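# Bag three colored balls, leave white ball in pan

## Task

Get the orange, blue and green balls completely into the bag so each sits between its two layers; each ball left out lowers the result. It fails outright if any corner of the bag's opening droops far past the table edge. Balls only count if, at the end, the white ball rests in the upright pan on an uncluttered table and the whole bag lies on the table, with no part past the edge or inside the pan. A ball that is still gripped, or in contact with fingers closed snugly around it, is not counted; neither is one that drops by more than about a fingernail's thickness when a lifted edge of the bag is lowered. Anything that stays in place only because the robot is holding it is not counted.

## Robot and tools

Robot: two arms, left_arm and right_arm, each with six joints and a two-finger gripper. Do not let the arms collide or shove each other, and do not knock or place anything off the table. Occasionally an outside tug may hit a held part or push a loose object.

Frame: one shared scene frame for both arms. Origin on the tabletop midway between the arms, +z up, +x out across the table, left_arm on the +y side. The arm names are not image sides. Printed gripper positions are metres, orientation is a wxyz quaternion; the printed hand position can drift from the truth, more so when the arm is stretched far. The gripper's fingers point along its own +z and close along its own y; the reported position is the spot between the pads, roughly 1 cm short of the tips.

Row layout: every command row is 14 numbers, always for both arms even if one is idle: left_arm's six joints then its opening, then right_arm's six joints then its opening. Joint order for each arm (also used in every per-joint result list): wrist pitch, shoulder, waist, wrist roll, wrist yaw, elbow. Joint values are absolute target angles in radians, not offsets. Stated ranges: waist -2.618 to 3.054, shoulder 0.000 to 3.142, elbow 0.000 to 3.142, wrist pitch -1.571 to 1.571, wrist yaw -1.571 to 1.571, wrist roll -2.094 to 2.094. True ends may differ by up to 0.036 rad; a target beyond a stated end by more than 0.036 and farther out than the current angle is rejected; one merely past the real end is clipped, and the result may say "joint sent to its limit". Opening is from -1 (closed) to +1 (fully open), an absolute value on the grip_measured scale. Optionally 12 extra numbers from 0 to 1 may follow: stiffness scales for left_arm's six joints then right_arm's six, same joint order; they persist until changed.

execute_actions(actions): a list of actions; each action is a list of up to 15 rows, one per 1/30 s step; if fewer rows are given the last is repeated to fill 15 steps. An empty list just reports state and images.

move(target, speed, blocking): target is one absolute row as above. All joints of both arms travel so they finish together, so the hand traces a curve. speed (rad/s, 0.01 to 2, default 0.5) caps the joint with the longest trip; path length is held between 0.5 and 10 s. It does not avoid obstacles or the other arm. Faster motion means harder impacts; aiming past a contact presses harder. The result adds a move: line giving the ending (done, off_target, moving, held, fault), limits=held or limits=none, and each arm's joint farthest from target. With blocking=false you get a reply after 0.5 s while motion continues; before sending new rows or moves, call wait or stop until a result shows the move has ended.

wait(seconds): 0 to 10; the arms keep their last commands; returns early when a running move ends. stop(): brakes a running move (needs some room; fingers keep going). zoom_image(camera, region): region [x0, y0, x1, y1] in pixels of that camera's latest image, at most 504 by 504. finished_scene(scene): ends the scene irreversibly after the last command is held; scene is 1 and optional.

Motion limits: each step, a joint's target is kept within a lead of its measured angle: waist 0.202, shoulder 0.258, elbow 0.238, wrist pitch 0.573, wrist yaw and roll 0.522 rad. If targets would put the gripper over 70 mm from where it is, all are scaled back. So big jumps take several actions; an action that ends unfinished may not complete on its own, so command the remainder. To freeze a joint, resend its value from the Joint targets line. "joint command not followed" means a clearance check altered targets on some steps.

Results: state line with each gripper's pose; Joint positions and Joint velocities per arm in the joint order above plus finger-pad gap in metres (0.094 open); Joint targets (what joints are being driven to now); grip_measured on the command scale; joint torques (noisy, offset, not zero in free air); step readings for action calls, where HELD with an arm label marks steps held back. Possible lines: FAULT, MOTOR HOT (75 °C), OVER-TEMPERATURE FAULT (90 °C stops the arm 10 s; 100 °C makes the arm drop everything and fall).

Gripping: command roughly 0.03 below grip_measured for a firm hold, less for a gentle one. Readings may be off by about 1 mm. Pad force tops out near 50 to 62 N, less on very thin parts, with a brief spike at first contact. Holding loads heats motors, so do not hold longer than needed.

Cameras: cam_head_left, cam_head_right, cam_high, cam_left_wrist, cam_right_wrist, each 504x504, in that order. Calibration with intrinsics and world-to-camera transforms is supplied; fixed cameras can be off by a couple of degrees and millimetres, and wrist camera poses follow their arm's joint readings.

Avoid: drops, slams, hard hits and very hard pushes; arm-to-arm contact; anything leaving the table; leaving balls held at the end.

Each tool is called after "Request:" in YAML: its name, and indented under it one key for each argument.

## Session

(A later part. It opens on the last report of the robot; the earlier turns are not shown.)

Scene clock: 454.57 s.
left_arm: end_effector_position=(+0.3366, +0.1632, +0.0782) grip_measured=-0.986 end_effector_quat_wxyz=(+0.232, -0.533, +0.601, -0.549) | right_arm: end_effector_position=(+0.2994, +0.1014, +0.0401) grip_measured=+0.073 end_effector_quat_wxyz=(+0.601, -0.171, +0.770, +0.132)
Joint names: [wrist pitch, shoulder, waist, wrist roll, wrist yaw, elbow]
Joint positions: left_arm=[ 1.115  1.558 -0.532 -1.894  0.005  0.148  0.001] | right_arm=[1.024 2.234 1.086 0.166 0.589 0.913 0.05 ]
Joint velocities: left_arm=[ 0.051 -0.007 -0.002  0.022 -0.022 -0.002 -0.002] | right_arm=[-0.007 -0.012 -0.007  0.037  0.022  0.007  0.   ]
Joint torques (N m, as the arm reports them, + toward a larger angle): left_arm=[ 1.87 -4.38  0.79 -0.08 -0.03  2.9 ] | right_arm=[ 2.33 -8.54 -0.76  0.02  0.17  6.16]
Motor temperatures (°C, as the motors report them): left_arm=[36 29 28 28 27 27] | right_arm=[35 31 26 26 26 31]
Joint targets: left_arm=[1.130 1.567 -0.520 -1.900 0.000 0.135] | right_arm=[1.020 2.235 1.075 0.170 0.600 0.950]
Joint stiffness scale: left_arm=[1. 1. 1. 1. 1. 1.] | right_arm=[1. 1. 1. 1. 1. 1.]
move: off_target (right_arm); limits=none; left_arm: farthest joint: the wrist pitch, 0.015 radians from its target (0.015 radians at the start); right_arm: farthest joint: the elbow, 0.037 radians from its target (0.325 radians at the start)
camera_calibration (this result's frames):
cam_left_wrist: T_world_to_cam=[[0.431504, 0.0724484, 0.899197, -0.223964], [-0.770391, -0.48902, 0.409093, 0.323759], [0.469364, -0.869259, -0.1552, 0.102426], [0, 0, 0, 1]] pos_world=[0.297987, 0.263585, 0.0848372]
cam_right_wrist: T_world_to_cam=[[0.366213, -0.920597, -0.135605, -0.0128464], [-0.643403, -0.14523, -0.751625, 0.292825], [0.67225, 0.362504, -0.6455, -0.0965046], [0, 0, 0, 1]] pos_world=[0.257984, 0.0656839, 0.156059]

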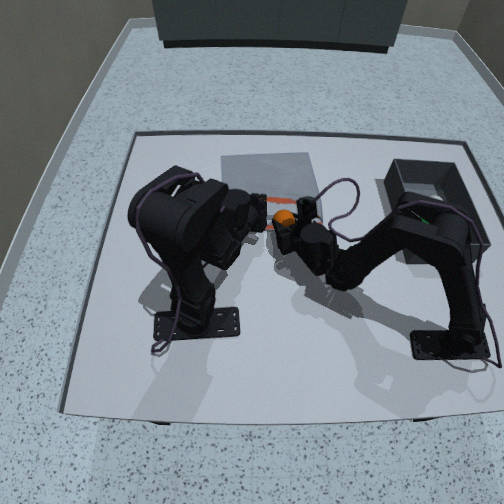

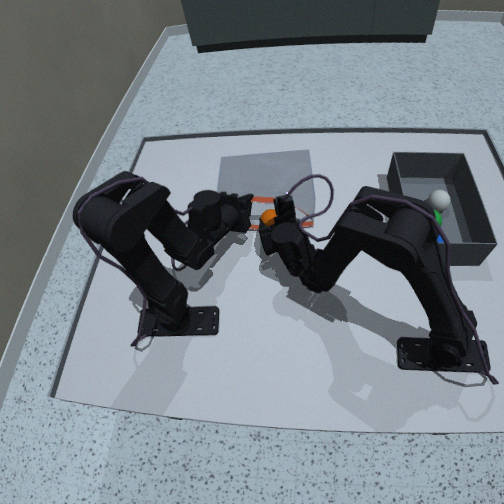

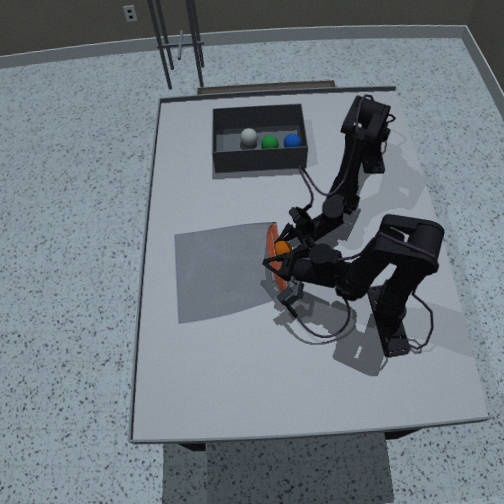

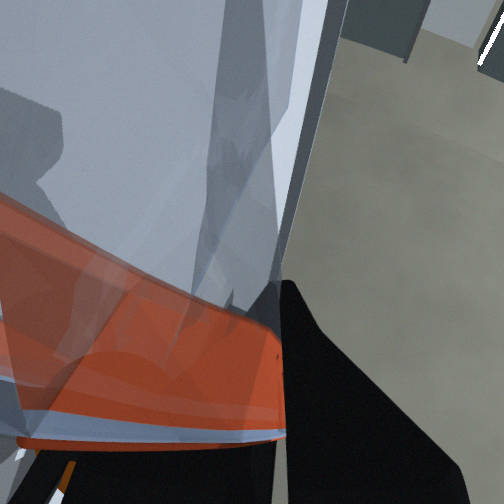

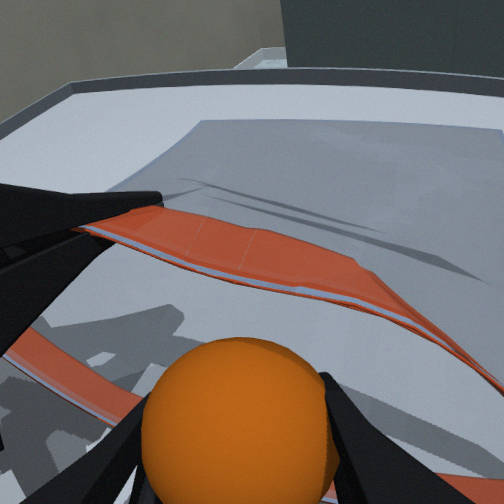

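Good. Continue in to P1, slightly lower.

Request:
move:
  target: [1.13,1.567,-0.52,-1.9,0,0.135,-1, 0.863,2.385,0.975,0.17,0.6,1.243,0.06]
  speed: 0.12

Scene clock: 460.47 s.
left_arm: end_effector_position=(+0.3367, +0.1631, +0.0784) grip_measured=-0.986 end_effector_quat_wxyz=(+0.232, -0.533, +0.601, -0.549) | right_arm: end_effector_position=(+0.3712, +0.1131, +0.0297) grip_measured=+0.073 end_effector_quat_wxyz=(+0.603, -0.135, +0.780, +0.099)
Joint names: [wrist pitch, shoulder, waist, wrist roll, wrist yaw, elbow]
Joint positions: left_arm=[ 1.116  1.558 -0.532 -1.894  0.005  0.148  0.001] | right_arm=[0.872 2.385 0.987 0.166 0.589 1.205 0.05 ]
Joint velocities: left_arm=[ 0.022 -0.007 -0.002  0.037 -0.007  0.007 -0.001] | right_arm=[ 0.007  0.002  0.007 -0.007  0.051 -0.012  0.   ]
Joint torques (N m, as the arm reports them, + toward a larger angle): left_arm=[ 1.88 -4.33  0.78 -0.08 -0.02  2.89] | right_arm=[  2.27 -10.04  -0.74   0.02   0.17   6.77]
Motor temperatures (°C, as the motors report them): left_arm=[36 29 28 28 27 27] | right_arm=[35 31 26 26 26 31]
Joint targets: left_arm=[1.130 1.567 -0.520 -1.900 0.000 0.135] | right_arm=[0.863 2.385 0.975 0.170 0.600 1.243]
Joint stiffness scale: left_arm=[1. 1. 1. 1. 1. 1.] | right_arm=[1. 1. 1. 1. 1. 1.]
move: off_target (right_arm); limits=none; left_arm: farthest joint: the wrist pitch, 0.014 radians from its target (0.015 radians at the start); right_arm: farthest joint: the elbow, 0.038 radians from its target (0.330 radians at the start)
camera_calibration (this result's frames):
cam_left_wrist: T_world_to_cam=[[0.430883, 0.0727403, 0.899471, -0.224008], [-0.770673, -0.488887, 0.40872, 0.323814], [0.46947, -0.869309, -0.154594, 0.102335], [0, 0, 0, 1]] pos_world=[0.298033, 0.263564, 0.0849594]
cam_right_wrist: T_world_to_cam=[[0.271615, -0.953809, -0.128349, 0.00882635], [-0.659868, -0.087488, -0.746271, 0.332296], [0.700571, 0.287391, -0.653151, -0.157551], [0, 0, 0, 1]] pos_world=[0.327249, 0.0827692, 0.146211]

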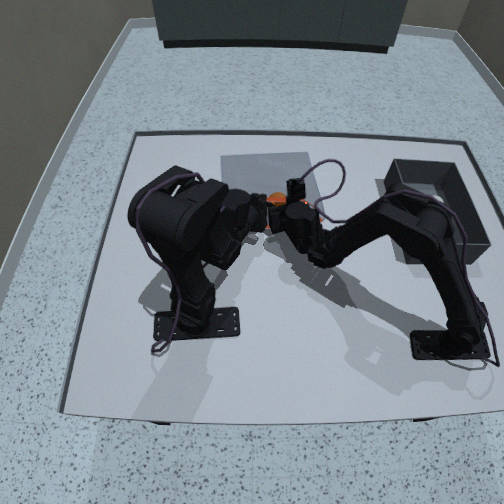

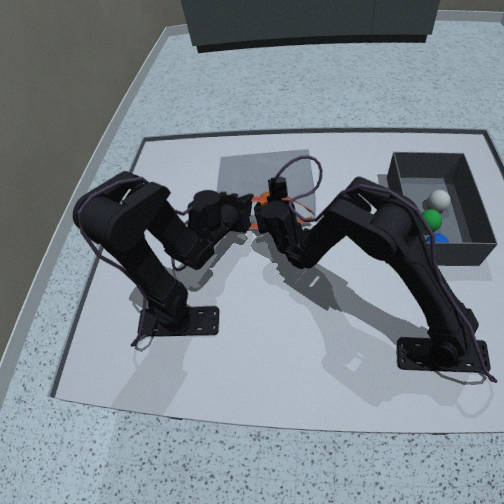

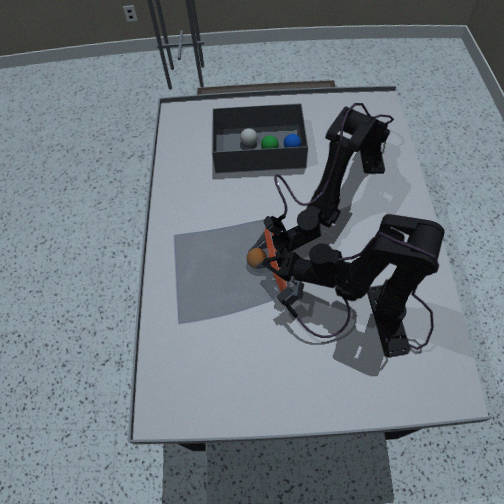

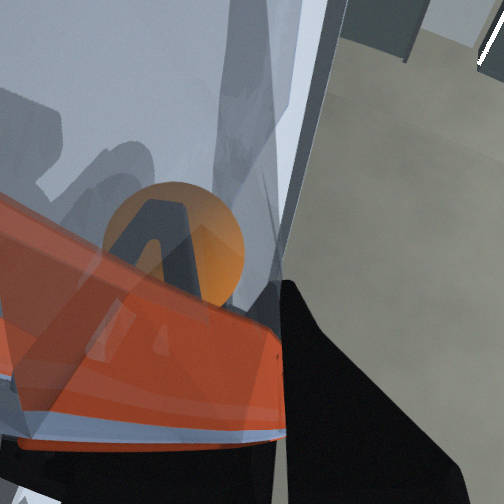

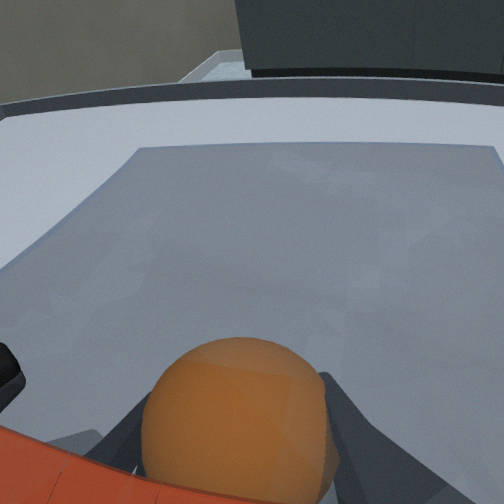

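Request:
move:
  target: [1.13,1.567,-0.52,-1.9,0,0.135,-1, 0.83,2.424,0.93,0.17,0.6,1.323,0.06]
  speed: 0.08

Request:
execute_actions:
  actions:
    - [[1.13,1.567,-0.52,-1.9,0,0.135,-1,0.83,2.424,0.93,0.17,0.6,1.323,0.2]]
    - [[1.13,1.567,-0.52,-1.9,0,0.135,-1,0.83,2.424,0.93,0.17,0.6,1.323,0.4]]

Scene clock: 468.10 s.
left_arm: end_effector_position=(+0.3367, +0.1631, +0.0784) grip_measured=-0.986 end_effector_quat_wxyz=(+0.232, -0.533, +0.601, -0.549) | right_arm: end_effector_position=(+0.3985, +0.1065, +0.0299) grip_measured=+0.073 end_effector_quat_wxyz=(+0.608, -0.116, +0.781, +0.088)
Joint names: [wrist pitch, shoulder, waist, wrist roll, wrist yaw, elbow]
Joint positions: left_arm=[ 1.116  1.558 -0.532 -1.894  0.005  0.148  0.001] | right_arm=[0.839 2.425 0.942 0.166 0.589 1.285 0.05 ]
Joint velocities: left_arm=[-0.007  0.012 -0.002  0.037 -0.007  0.017  0.   ] | right_arm=[ 0.022 -0.012 -0.007 -0.022 -0.066  0.032 -0.   ]
Joint torques (N m, as the arm reports them, + toward a larger angle): left_arm=[ 1.85 -4.3   0.8  -0.08 -0.03  2.89] | right_arm=[  2.26 -10.41  -0.86   0.01   0.16   6.9 ]
Motor temperatures (°C, as the motors report them): left_arm=[36 29 28 28 27 27] | right_arm=[35 32 26 26 26 31]
Joint targets: left_arm=[1.130 1.567 -0.520 -1.900 0.000 0.135] | right_arm=[0.830 2.424 0.930 0.170 0.600 1.323]
Joint stiffness scale: left_arm=[1. 1. 1. 1. 1. 1.] | right_arm=[1. 1. 1. 1. 1. 1.]
move: off_target (right_arm); limits=none; left_arm: farthest joint: the wrist pitch, 0.014 radians from its target (0.014 radians at the start); right_arm: farthest joint: the elbow, 0.038 radians from its target (0.118 radians at the start)
camera_calibration (this result's frames):
cam_left_wrist: T_world_to_cam=[[0.430883, 0.0727403, 0.899471, -0.224008], [-0.770673, -0.488887, 0.40872, 0.323814], [0.46947, -0.869309, -0.154594, 0.102335], [0, 0, 0, 1]] pos_world=[0.298033, 0.263564, 0.0849594]
cam_right_wrist: T_world_to_cam=[[0.229333, -0.964131, -0.133632, 0.0132672], [-0.659477, -0.0529337, -0.749858, 0.346133], [0.715888, 0.260095, -0.647962, -0.178033], [0, 0, 0, 1]] pos_world=[0.352676, 0.077419, 0.145965]

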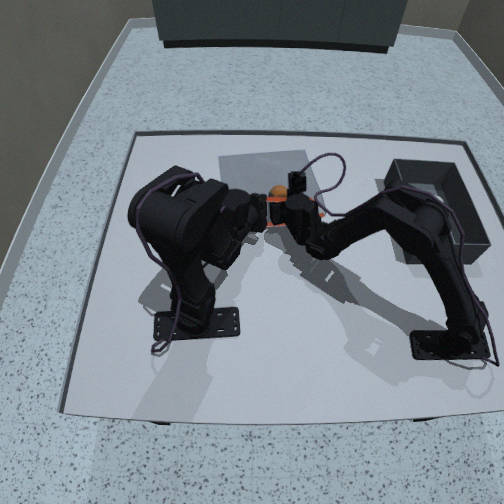

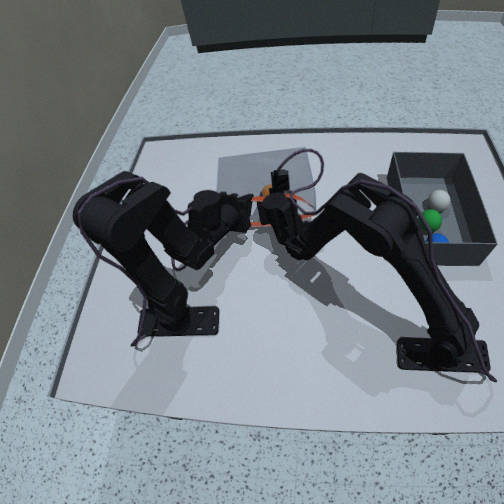

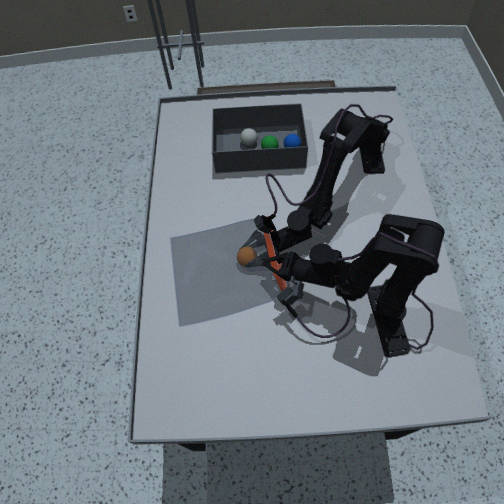

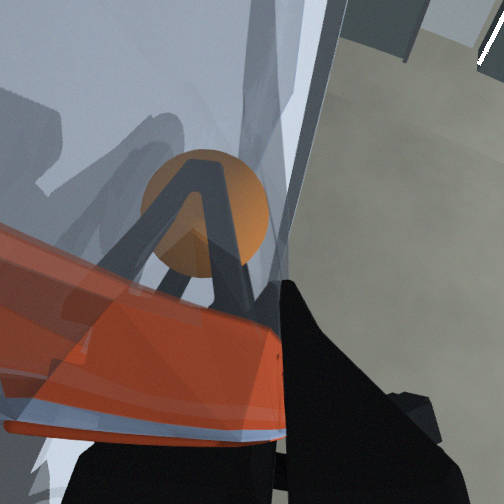

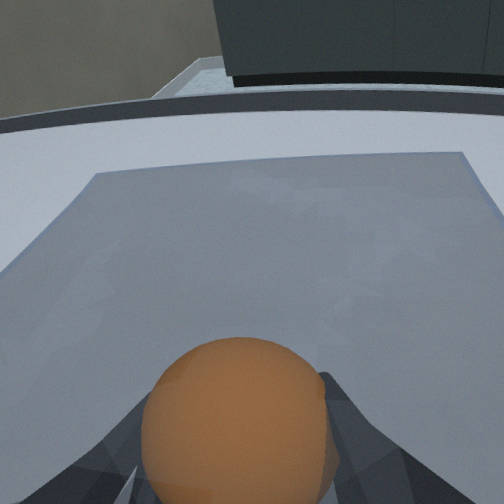

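Scene clock: 469.10 s.
left_arm: end_effector_position=(+0.3367, +0.1631, +0.0785) grip_measured=-0.986 end_effector_quat_wxyz=(+0.232, -0.533, +0.600, -0.549) | right_arm: end_effector_position=(+0.3983, +0.1063, +0.0290) grip_measured=+0.397 end_effector_quat_wxyz=(+0.606, -0.117, +0.782, +0.087)
Joint names: [wrist pitch, shoulder, waist, wrist roll, wrist yaw, elbow]
Joint positions: left_arm=[ 1.116  1.558 -0.532 -1.895  0.005  0.148  0.001] | right_arm=[0.835 2.425 0.942 0.166 0.589 1.285 0.066]
Joint velocities: left_arm=[ 0.022 -0.007 -0.002  0.022 -0.081 -0.002 -0.   ] | right_arm=[-0.007 -0.002 -0.007  0.022  0.081 -0.012  0.   ]
Joint torques (N m, as the arm reports them, + toward a larger angle): left_arm=[ 1.87 -4.35  0.78 -0.08 -0.04  2.86] | right_arm=[  2.32 -10.41  -0.8    0.02   0.17   6.91]
Motor temperatures (°C, as the motors report them): left_arm=[36 29 28 28 27 27] | right_arm=[35 32 26 26 26 31]
Joint targets: left_arm=[1.130 1.567 -0.520 -1.900 -0.000 0.135] | right_arm=[0.830 2.424 0.930 0.170 0.600 1.323]
Joint stiffness scale: left_arm=[1. 1. 1. 1. 1. 1.] | right_arm=[1. 1. 1. 1. 1. 1.]
Step readings (joint positions; steps 1 to 15: 1st action; 16 to 30: 2nd action):
0: left_arm=[1.116 1.558 -0.532 -1.894 0.005 0.148] | right_arm=[0.839 2.425 0.942 0.166 0.589 1.285]
1: left_arm=[1.116 1.558 -0.532 -1.894 0.005 0.148] | right_arm=[0.839 2.425 0.942 0.166 0.589 1.285]
2: left_arm=[1.116 1.558 -0.532 -1.894 0.005 0.148] | right_arm=[0.839 2.425 0.942 0.166 0.589 1.285]
4: left_arm=[1.116 1.558 -0.532 -1.894 0.005 0.148] | right_arm=[0.839 2.425 0.942 0.166 0.589 1.285]
8: left_arm=[1.116 1.558 -0.532 -1.894 0.005 0.148] | right_arm=[0.839 2.425 0.942 0.166 0.589 1.285]
15: left_arm=[1.116 1.558 -0.532 -1.894 0.005 0.148] | right_arm=[0.839 2.425 0.942 0.166 0.589 1.285]
16: left_arm=[1.116 1.558 -0.532 -1.894 0.005 0.148] | right_arm=[0.839 2.425 0.942 0.166 0.589 1.285]
17: left_arm=[1.116 1.558 -0.532 -1.894 0.005 0.148] | right_arm=[0.839 2.425 0.942 0.166 0.589 1.285]
19: left_arm=[1.116 1.558 -0.532 -1.894 0.005 0.148] | right_arm=[0.837 2.425 0.942 0.166 0.589 1.285]
23: left_arm=[1.116 1.558 -0.532 -1.895 0.005 0.148] | right_arm=[0.836 2.425 0.942 0.166 0.589 1.285]
30: Joint positions above
camera_calibration (this result's frames):
cam_left_wrist: T_world_to_cam=[[0.430706, 0.0732304, 0.899517, -0.224123], [-0.770696, -0.488771, 0.408815, 0.323772], [0.469596, -0.869333, -0.154078, 0.102249], [0, 0, 0, 1]] pos_world=[0.298045, 0.263551, 0.0849935]
cam_right_wrist: T_world_to_cam=[[0.228883, -0.964542, -0.131423, 0.0131412], [-0.661513, -0.0550694, -0.747909, 0.346334], [0.714152, 0.258121, -0.650661, -0.177443], [0, 0, 0, 1]] pos_world=[0.352818, 0.0775496, 0.145298]

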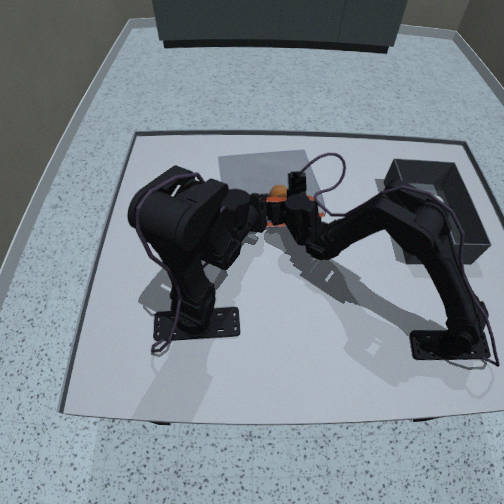

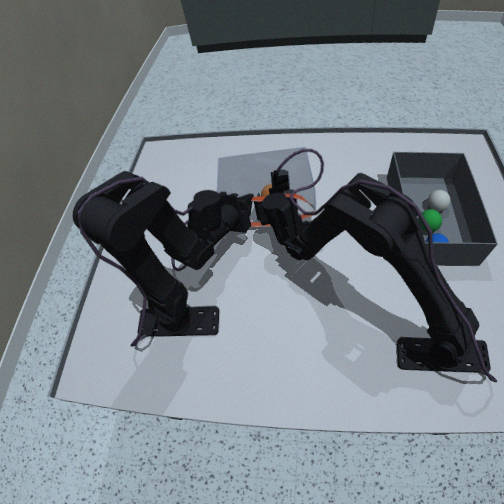

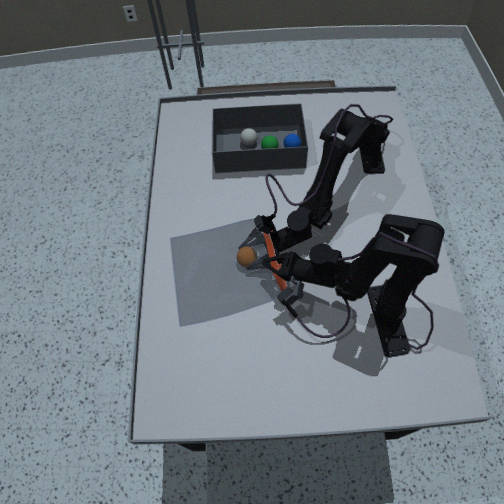

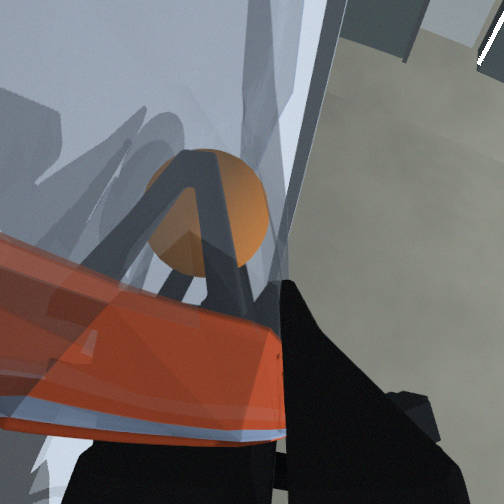

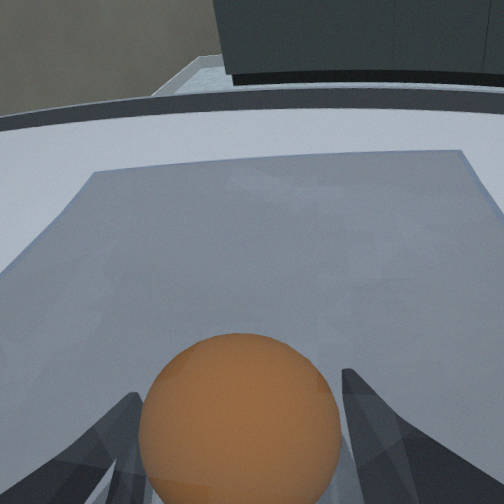

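Request:
move:
  target: [1.13,1.567,-0.52,-1.9,0,0.135,-1, 1.065,2.146,1.074,0.17,0.6,0.805,0.4]
  speed: 0.2

Request:
move:
  target: [1.13,1.567,-0.52,-1.9,0,0.135,-1, 1.0,1.8,1.1,0.17,0.6,0.5,0.4]
  speed: 0.4

Request:
move:
  target: [1.13,1.567,-0.52,-1.9,0,0.135,-1, -0.3,1.3,0.4,0,0,1.0,0.7]
  speed: 0.7

Request:
move:
  target: [1.13,1.567,-0.52,-1.9,0,0.135,-1, -1.2,1.72,-0.03,0,0,1.56,0.7]
  speed: 0.7

Scene clock: 478.87 s.
left_arm: end_effector_position=(+0.3367, +0.1631, +0.0785) grip_measured=-0.986 end_effector_quat_wxyz=(+0.232, -0.533, +0.600, -0.549) | right_arm: end_effector_position=(+0.2988, +0.0774, +0.0479) grip_measured=+0.397 end_effector_quat_wxyz=(+0.603, -0.162, +0.771, +0.126)
Joint names: [wrist pitch, shoulder, waist, wrist roll, wrist yaw, elbow]
Joint positions: left_arm=[ 1.116  1.558 -0.532 -1.895  0.005  0.148  0.001] | right_arm=[1.049 2.17  1.063 0.166 0.589 0.826 0.066]
Joint velocities: left_arm=[ 0.007 -0.002 -0.002 -0.022 -0.037 -0.012  0.001] | right_arm=[-0.022 -0.012 -0.012  0.007  0.066  0.017  0.   ]
Joint torques (N m, as the arm reports them, + toward a larger angle): left_arm=[ 1.87 -4.32  0.77 -0.09 -0.03  2.87] | right_arm=[ 2.55 -9.85  0.78  0.01  0.17  2.39]
Motor temperatures (°C, as the motors report them): left_arm=[36 29 28 28 27 27] | right_arm=[35 33 26 26 26 31]
Joint targets: left_arm=[1.130 1.567 -0.520 -1.900 0.000 0.135] | right_arm=[1.065 2.146 1.074 0.170 0.600 0.805]
Joint stiffness scale: left_arm=[1. 1. 1. 1. 1. 1.] | right_arm=[1. 1. 1. 1. 1. 1.]
move: off_target (right_arm); limits=none; left_arm: farthest joint: the wrist pitch, 0.014 radians from its target (0.014 radians at the start); right_arm: farthest joint: the shoulder, 0.024 radians from its target (0.279 radians at the start)
camera_calibration (this result's frames):
cam_left_wrist: T_world_to_cam=[[0.430706, 0.0732304, 0.899517, -0.224123], [-0.770696, -0.488771, 0.408815, 0.323772], [0.469596, -0.869333, -0.154078, 0.102249], [0, 0, 0, 1]] pos_world=[0.298045, 0.263551, 0.0849935]
cam_right_wrist: T_world_to_cam=[[0.344263, -0.928749, -0.137506, -0.0264854], [-0.646156, -0.128121, -0.752374, 0.294315], [0.68115, 0.347865, -0.644224, -0.0840037], [0, 0, 0, 1]] pos_world=[0.25651, 0.0423314, 0.163676]

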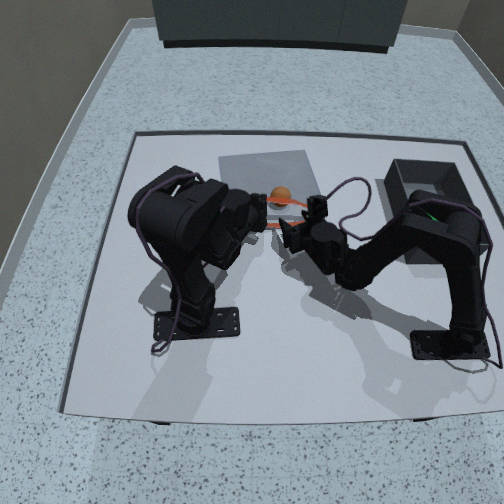

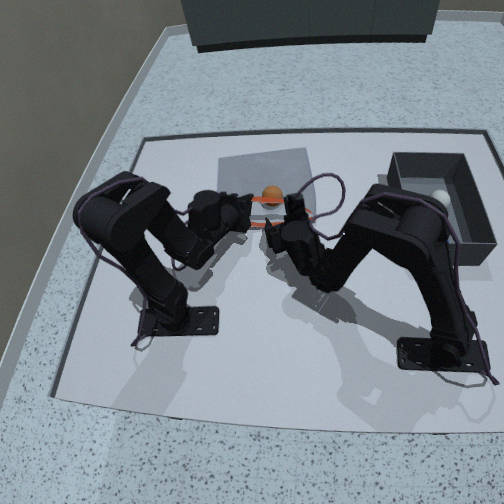

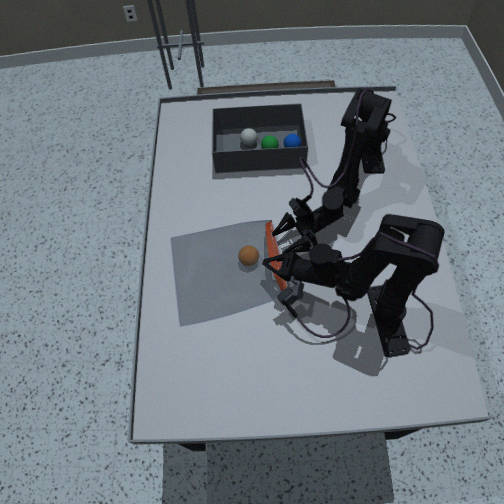

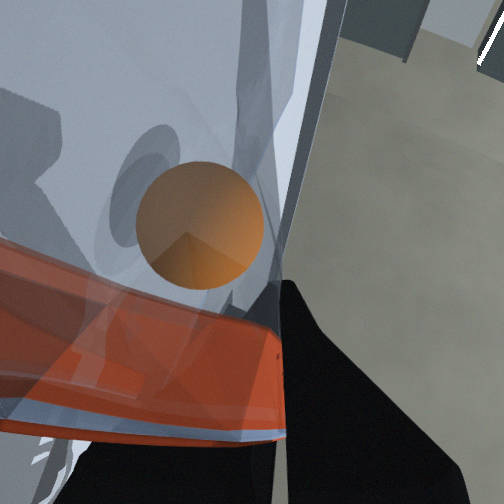

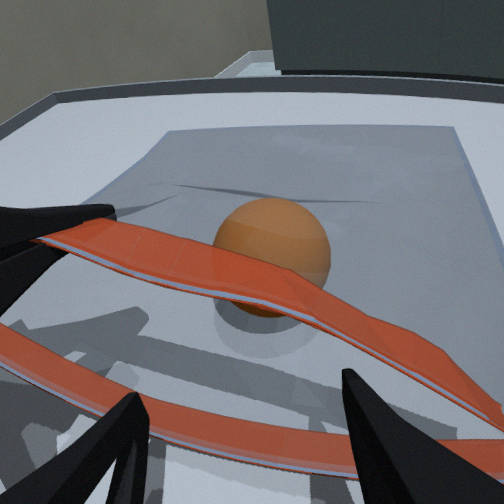

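Scene clock: 480.33 s.
left_arm: end_effector_position=(+0.3367, +0.1631, +0.0785) grip_measured=-0.986 end_effector_quat_wxyz=(+0.232, -0.533, +0.600, -0.549) | right_arm: end_effector_position=(+0.2527, +0.0215, +0.0913) grip_measured=+0.397 end_effector_quat_wxyz=(+0.602, -0.170, +0.769, +0.133)
Joint names: [wrist pitch, shoulder, waist, wrist roll, wrist yaw, elbow]
Joint positions: left_arm=[ 1.116  1.558 -0.532 -1.895  0.005  0.148  0.001] | right_arm=[1.006 1.82  1.088 0.166 0.59  0.52  0.066]
Joint velocities: left_arm=[-0.066  0.007 -0.002 -0.037 -0.051  0.012  0.001] | right_arm=[-0.066  0.007  0.002  0.081  0.022 -0.002  0.002]
Joint torques (N m, as the arm reports them, + toward a larger angle): left_arm=[ 1.86 -4.34  0.77 -0.09 -0.02  2.88] | right_arm=[ 2.31 -7.24  0.89  0.02  0.16  2.61]
Motor temperatures (°C, as the motors report them): left_arm=[36 29 28 28 27 27] | right_arm=[35 32 26 26 26 31]
Joint targets: left_arm=[1.130 1.567 -0.520 -1.900 -0.000 0.135] | right_arm=[1.000 1.800 1.100 0.170 0.600 0.500]
Joint stiffness scale: left_arm=[1. 1. 1. 1. 1. 1.] | right_arm=[1. 1. 1. 1. 1. 1.]
move: done; limits=none; left_arm: farthest joint: the wrist pitch, 0.014 radians from its target (0.014 radians at the start); right_arm: farthest joint: the shoulder, 0.020 radians from its target (0.370 radians at the start)
camera_calibration (this result's frames):
cam_left_wrist: T_world_to_cam=[[0.430706, 0.0732304, 0.899517, -0.224123], [-0.770696, -0.488771, 0.408815, 0.323772], [0.469596, -0.869333, -0.154078, 0.102249], [0, 0, 0, 1]] pos_world=[0.298045, 0.263551, 0.0849935]
cam_right_wrist: T_world_to_cam=[[0.366321, -0.920171, -0.138183, -0.0621643], [-0.642147, -0.142529, -0.753215, 0.289445], [0.673391, 0.364652, -0.643096, -0.00367664], [0, 0, 0, 1]] pos_world=[0.211114, -0.0146069, 0.20706]

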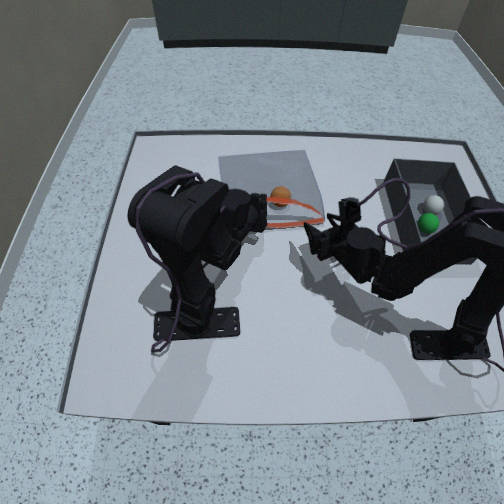

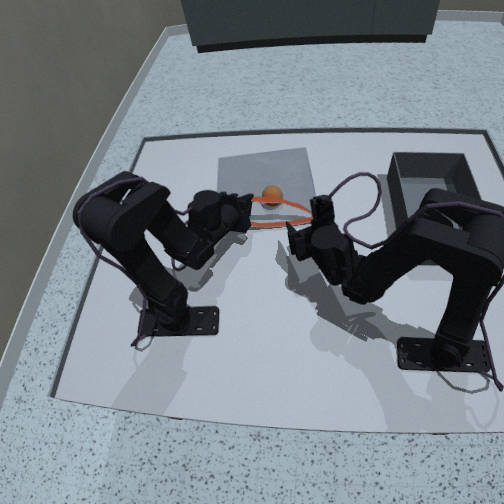

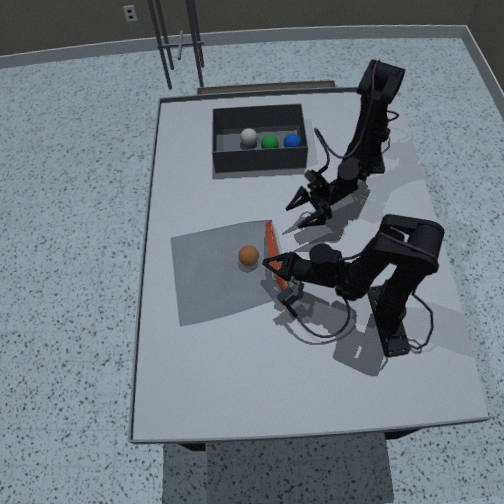

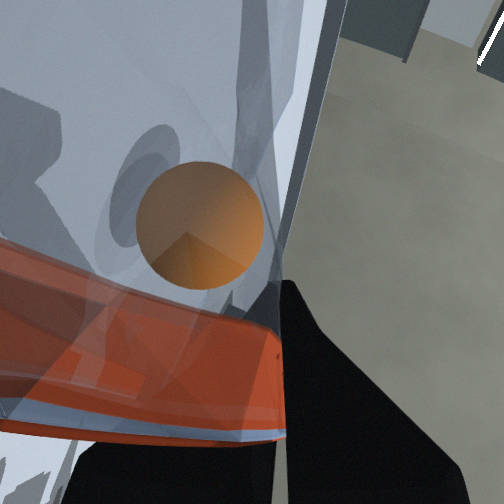

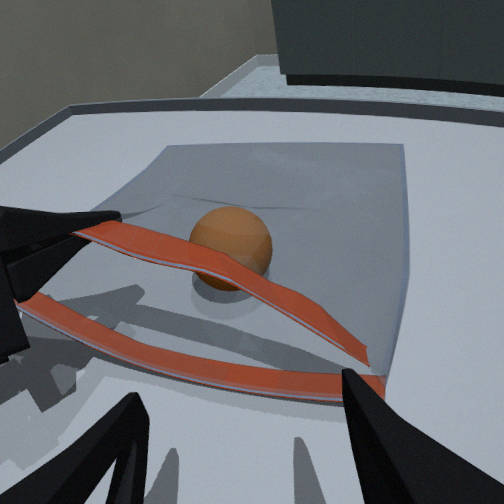

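Scene clock: 483.07 s.
left_arm: end_effector_position=(+0.3367, +0.1631, +0.0785) grip_measured=-0.986 end_effector_quat_wxyz=(+0.232, -0.533, +0.600, -0.549) | right_arm: end_effector_position=(+0.3340, -0.1466, +0.1954) grip_measured=+0.697 end_effector_quat_wxyz=(+0.438, -0.159, +0.881, +0.079)
Joint names: [wrist pitch, shoulder, waist, wrist roll, wrist yaw, elbow]
Joint positions: left_arm=[ 1.116  1.558 -0.532 -1.895  0.005  0.148  0.001] | right_arm=[-0.296  1.316  0.409  0.006  0.008  0.963  0.08 ]
Joint velocities: left_arm=[-0.007 -0.002  0.002 -0.007 -0.051 -0.002 -0.002] | right_arm=[ 0.051 -0.027  0.012 -0.066  0.081  0.012 -0.001]
Joint torques (N m, as the arm reports them, + toward a larger angle): left_arm=[ 1.87 -4.32  0.77 -0.09 -0.03  2.89] | right_arm=[ 2.23 -5.21 -0.59 -0.1  -0.08  8.37]
Motor temperatures (°C, as the motors report them): left_arm=[36 29 28 28 27 27] | right_arm=[35 32 26 26 26 32]
Joint targets: left_arm=[1.130 1.567 -0.520 -1.900 -0.000 0.135] | right_arm=[-0.300 1.300 0.400 0.000 0.000 1.000]
Joint stiffness scale: left_arm=[1. 1. 1. 1. 1. 1.] | right_arm=[1. 1. 1. 1. 1. 1.]
move: off_target (right_arm); limits=none; left_arm: farthest joint: the wrist pitch, 0.014 radians from its target (0.014 radians at the start); right_arm: farthest joint: the elbow, 0.037 radians from its target (0.480 radians at the start)
camera_calibration (this result's frames):
cam_left_wrist: T_world_to_cam=[[0.430706, 0.0732304, 0.899517, -0.224123], [-0.770696, -0.488771, 0.408815, 0.323772], [0.469596, -0.869333, -0.154078, 0.102249], [0, 0, 0, 1]] pos_world=[0.298045, 0.263551, 0.0849935]
cam_right_wrist: T_world_to_cam=[[0.246631, -0.963422, -0.104838, -0.205146], [-0.881294, -0.177968, -0.437775, 0.409061], [0.403105, 0.200362, -0.892951, 0.184855], [0, 0, 0, 1]] pos_world=[0.336582, -0.16188, 0.322636]

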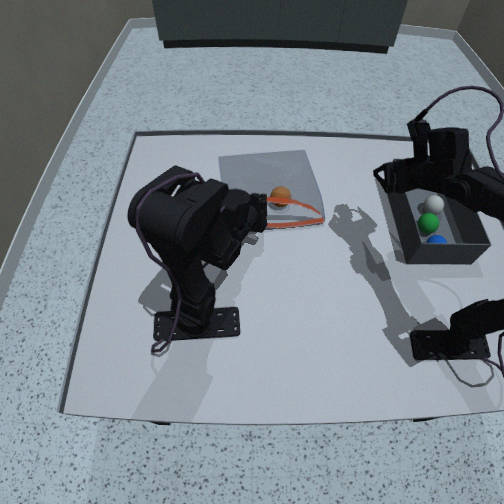

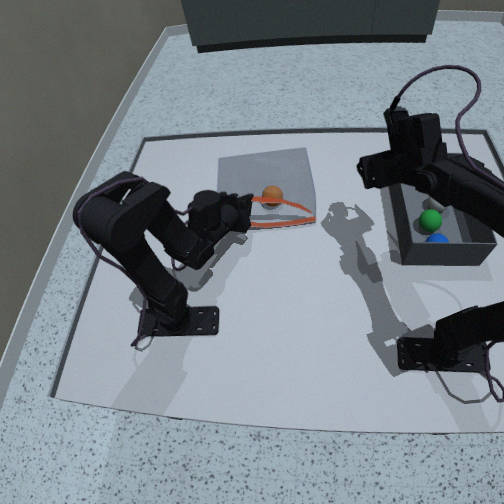

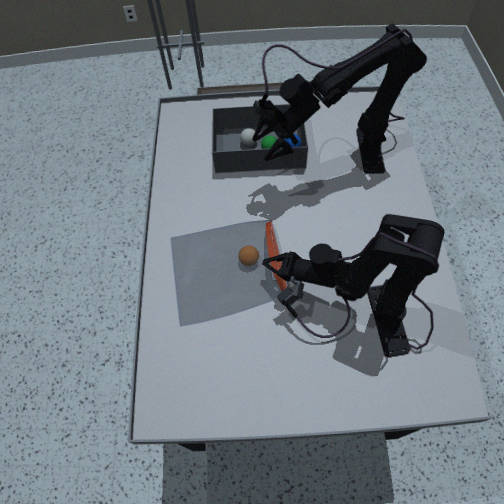

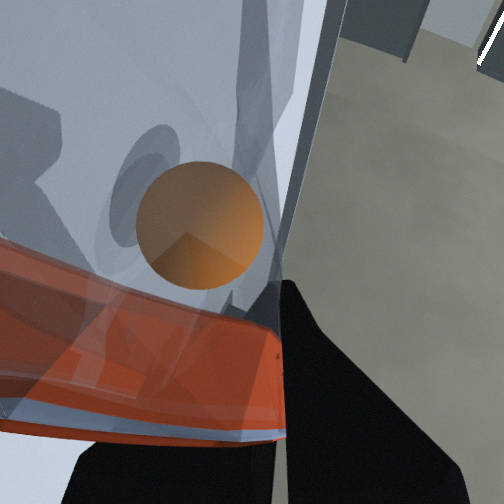

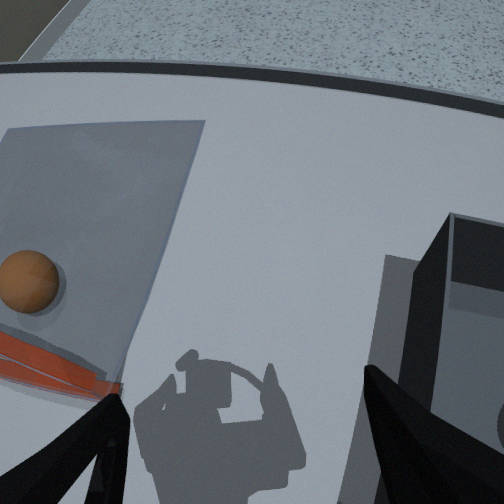

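Scene clock: 485.17 s.
left_arm: end_effector_position=(+0.3367, +0.1631, +0.0785) grip_measured=-0.986 end_effector_quat_wxyz=(+0.232, -0.533, +0.600, -0.549) | right_arm: end_effector_position=(+0.3123, -0.3139, +0.1443) grip_measured=+0.697 end_effector_quat_wxyz=(+0.087, +0.035, +0.996, -0.005)
Joint names: [wrist pitch, shoulder, waist, wrist roll, wrist yaw, elbow]
Joint positions: left_arm=[ 1.116  1.558 -0.532 -1.895  0.005  0.148  0.001] | right_arm=[-1.193  1.721 -0.024  0.006  0.006  1.517  0.08 ]
Joint velocities: left_arm=[-0.081 -0.007 -0.002 -0.066 -0.037  0.022  0.001] | right_arm=[-0.007  0.027 -0.027  0.007 -0.037  0.007  0.001]
Joint torques (N m, as the arm reports them, + toward a larger angle): left_arm=[ 1.87 -4.31  0.81 -0.06 -0.03  2.82] | right_arm=[ 1.03 -6.42 -0.4  -0.09 -0.06  7.94]
Motor temperatures (°C, as the motors report them): left_arm=[36 29 28 28 27 27] | right_arm=[35 32 26 26 26 32]
Joint targets: left_arm=[1.130 1.567 -0.520 -1.900 0.000 0.135] | right_arm=[-1.200 1.720 -0.030 -0.000 0.000 1.560]
Joint stiffness scale: left_arm=[1. 1. 1. 1. 1. 1.] | right_arm=[1. 1. 1. 1. 1. 1.]
move: off_target (right_arm); limits=none; left_arm: farthest joint: the wrist pitch, 0.014 radians from its target (0.014 radians at the start); right_arm: farthest joint: the elbow, 0.043 radians from its target (0.597 radians at the start)
camera_calibration (this result's frames):
cam_left_wrist: T_world_to_cam=[[0.430706, 0.0732304, 0.899517, -0.224123], [-0.770696, -0.488771, 0.408815, 0.323772], [0.469596, -0.869333, -0.154078, 0.102249], [0, 0, 0, 1]] pos_world=[0.298045, 0.263551, 0.0849935]
cam_right_wrist: T_world_to_cam=[[-0.219441, -0.975626, 0.000510764, -0.239851], [-0.936125, 0.210704, 0.281555, 0.373194], [-0.2748, 0.0613066, -0.959545, 0.359121], [0, 0, 0, 1]] pos_world=[0.395409, -0.334655, 0.23964]

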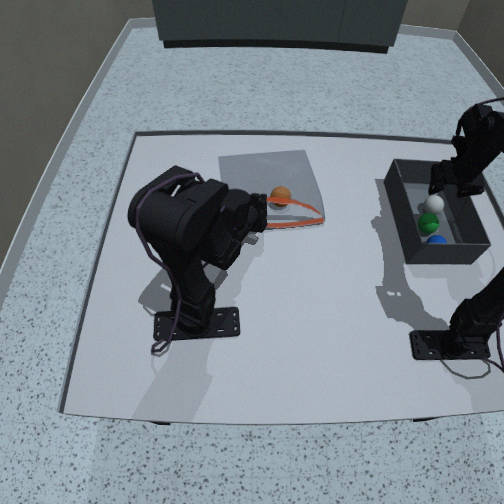

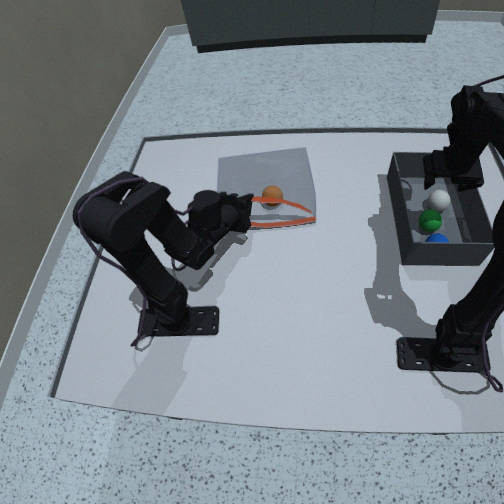

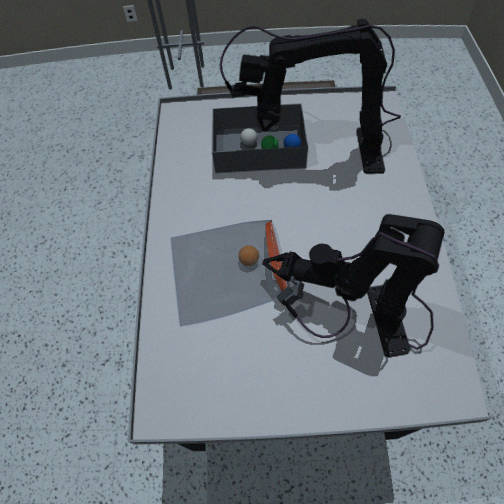

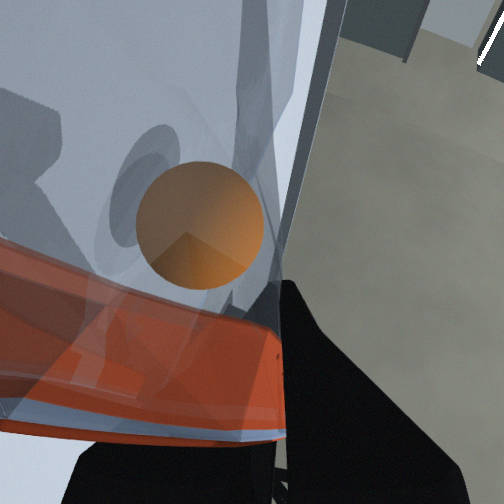

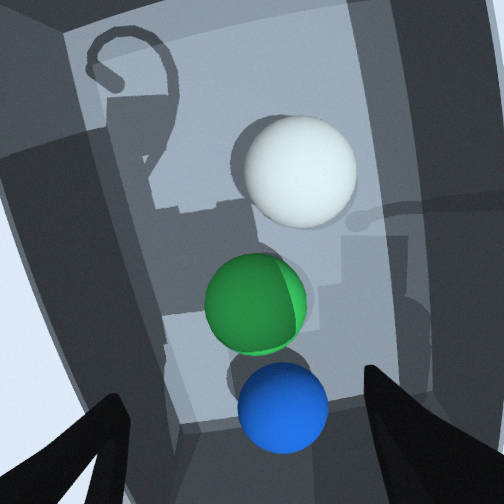

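Request:
execute_actions:
  actions: []

Scene clock: 500.00 s.
left_arm: end_effector_position=(+0.3367, +0.1631, +0.0785) grip_measured=-0.986 end_effector_quat_wxyz=(+0.232, -0.533, +0.600, -0.549) | right_arm: end_effector_position=(+0.3122, -0.3139, +0.1442) grip_measured=+0.697 end_effector_quat_wxyz=(+0.087, +0.035, +0.996, -0.005)
Joint names: [wrist pitch, shoulder, waist, wrist roll, wrist yaw, elbow]
Joint positions: left_arm=[ 1.116  1.558 -0.532 -1.895  0.005  0.148  0.001] | right_arm=[-1.194  1.721 -0.024  0.006  0.006  1.517  0.08 ]
Joint velocities: left_arm=[-0.007 -0.017 -0.007  0.007  0.022  0.017  0.   ] | right_arm=[-0.081  0.007 -0.007 -0.022 -0.022  0.007  0.001]
Joint torques (N m, as the arm reports them, + toward a larger angle): left_arm=[ 1.88 -4.35  0.8  -0.08 -0.02  2.87] | right_arm=[ 1.03 -6.42 -0.38 -0.09 -0.06  7.95]
Motor temperatures (°C, as the motors report them): left_arm=[37 29 28 28 27 27] | right_arm=[33 31 26 26 26 32]
Joint targets: left_arm=[1.130 1.567 -0.520 -1.900 0.000 0.135] | right_arm=[-1.200 1.720 -0.030 0.000 0.000 1.560]
Joint stiffness scale: left_arm=[1. 1. 1. 1. 1. 1.] | right_arm=[1. 1. 1. 1. 1. 1.]
camera_calibration (this result's frames):
cam_left_wrist: T_world_to_cam=[[0.430706, 0.0732304, 0.899517, -0.224123], [-0.770696, -0.488771, 0.408815, 0.323772], [0.469596, -0.869333, -0.154078, 0.102249], [0, 0, 0, 1]] pos_world=[0.298045, 0.263551, 0.0849935]
cam_right_wrist: T_world_to_cam=[[-0.219441, -0.975626, 0.000570118, -0.239875], [-0.936018, 0.210697, 0.281916, 0.373022], [-0.275165, 0.0613304, -0.959439, 0.359185], [0, 0, 0, 1]] pos_world=[0.395352, -0.334652, 0.239592]

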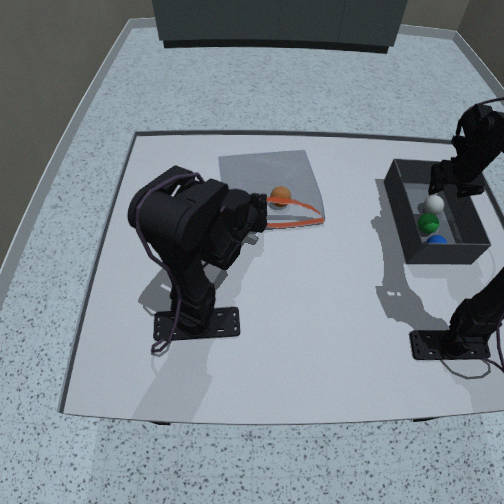

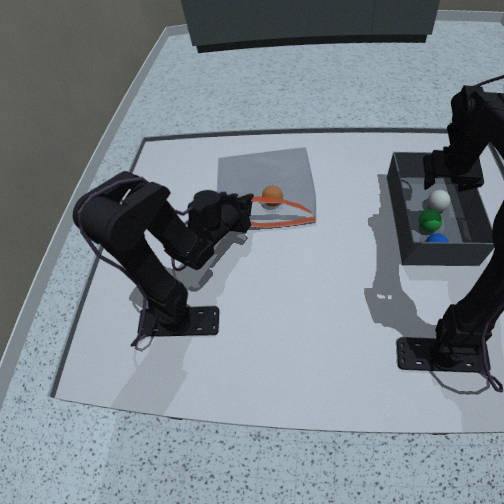

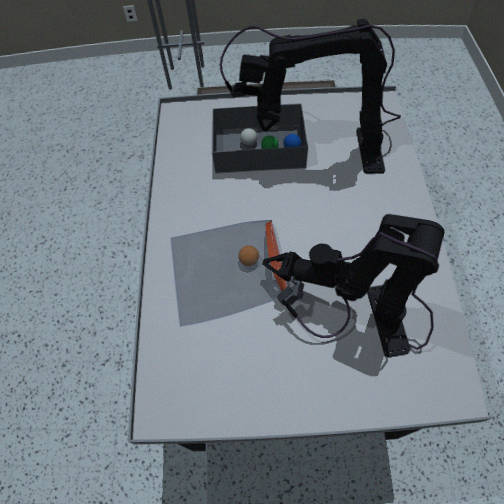

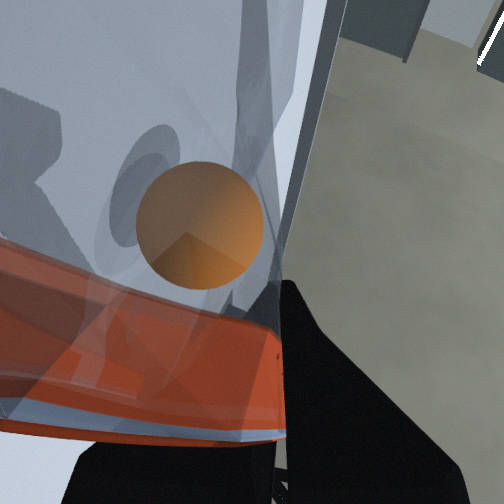

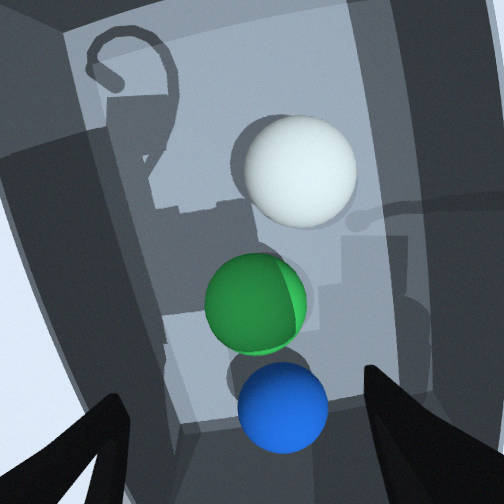

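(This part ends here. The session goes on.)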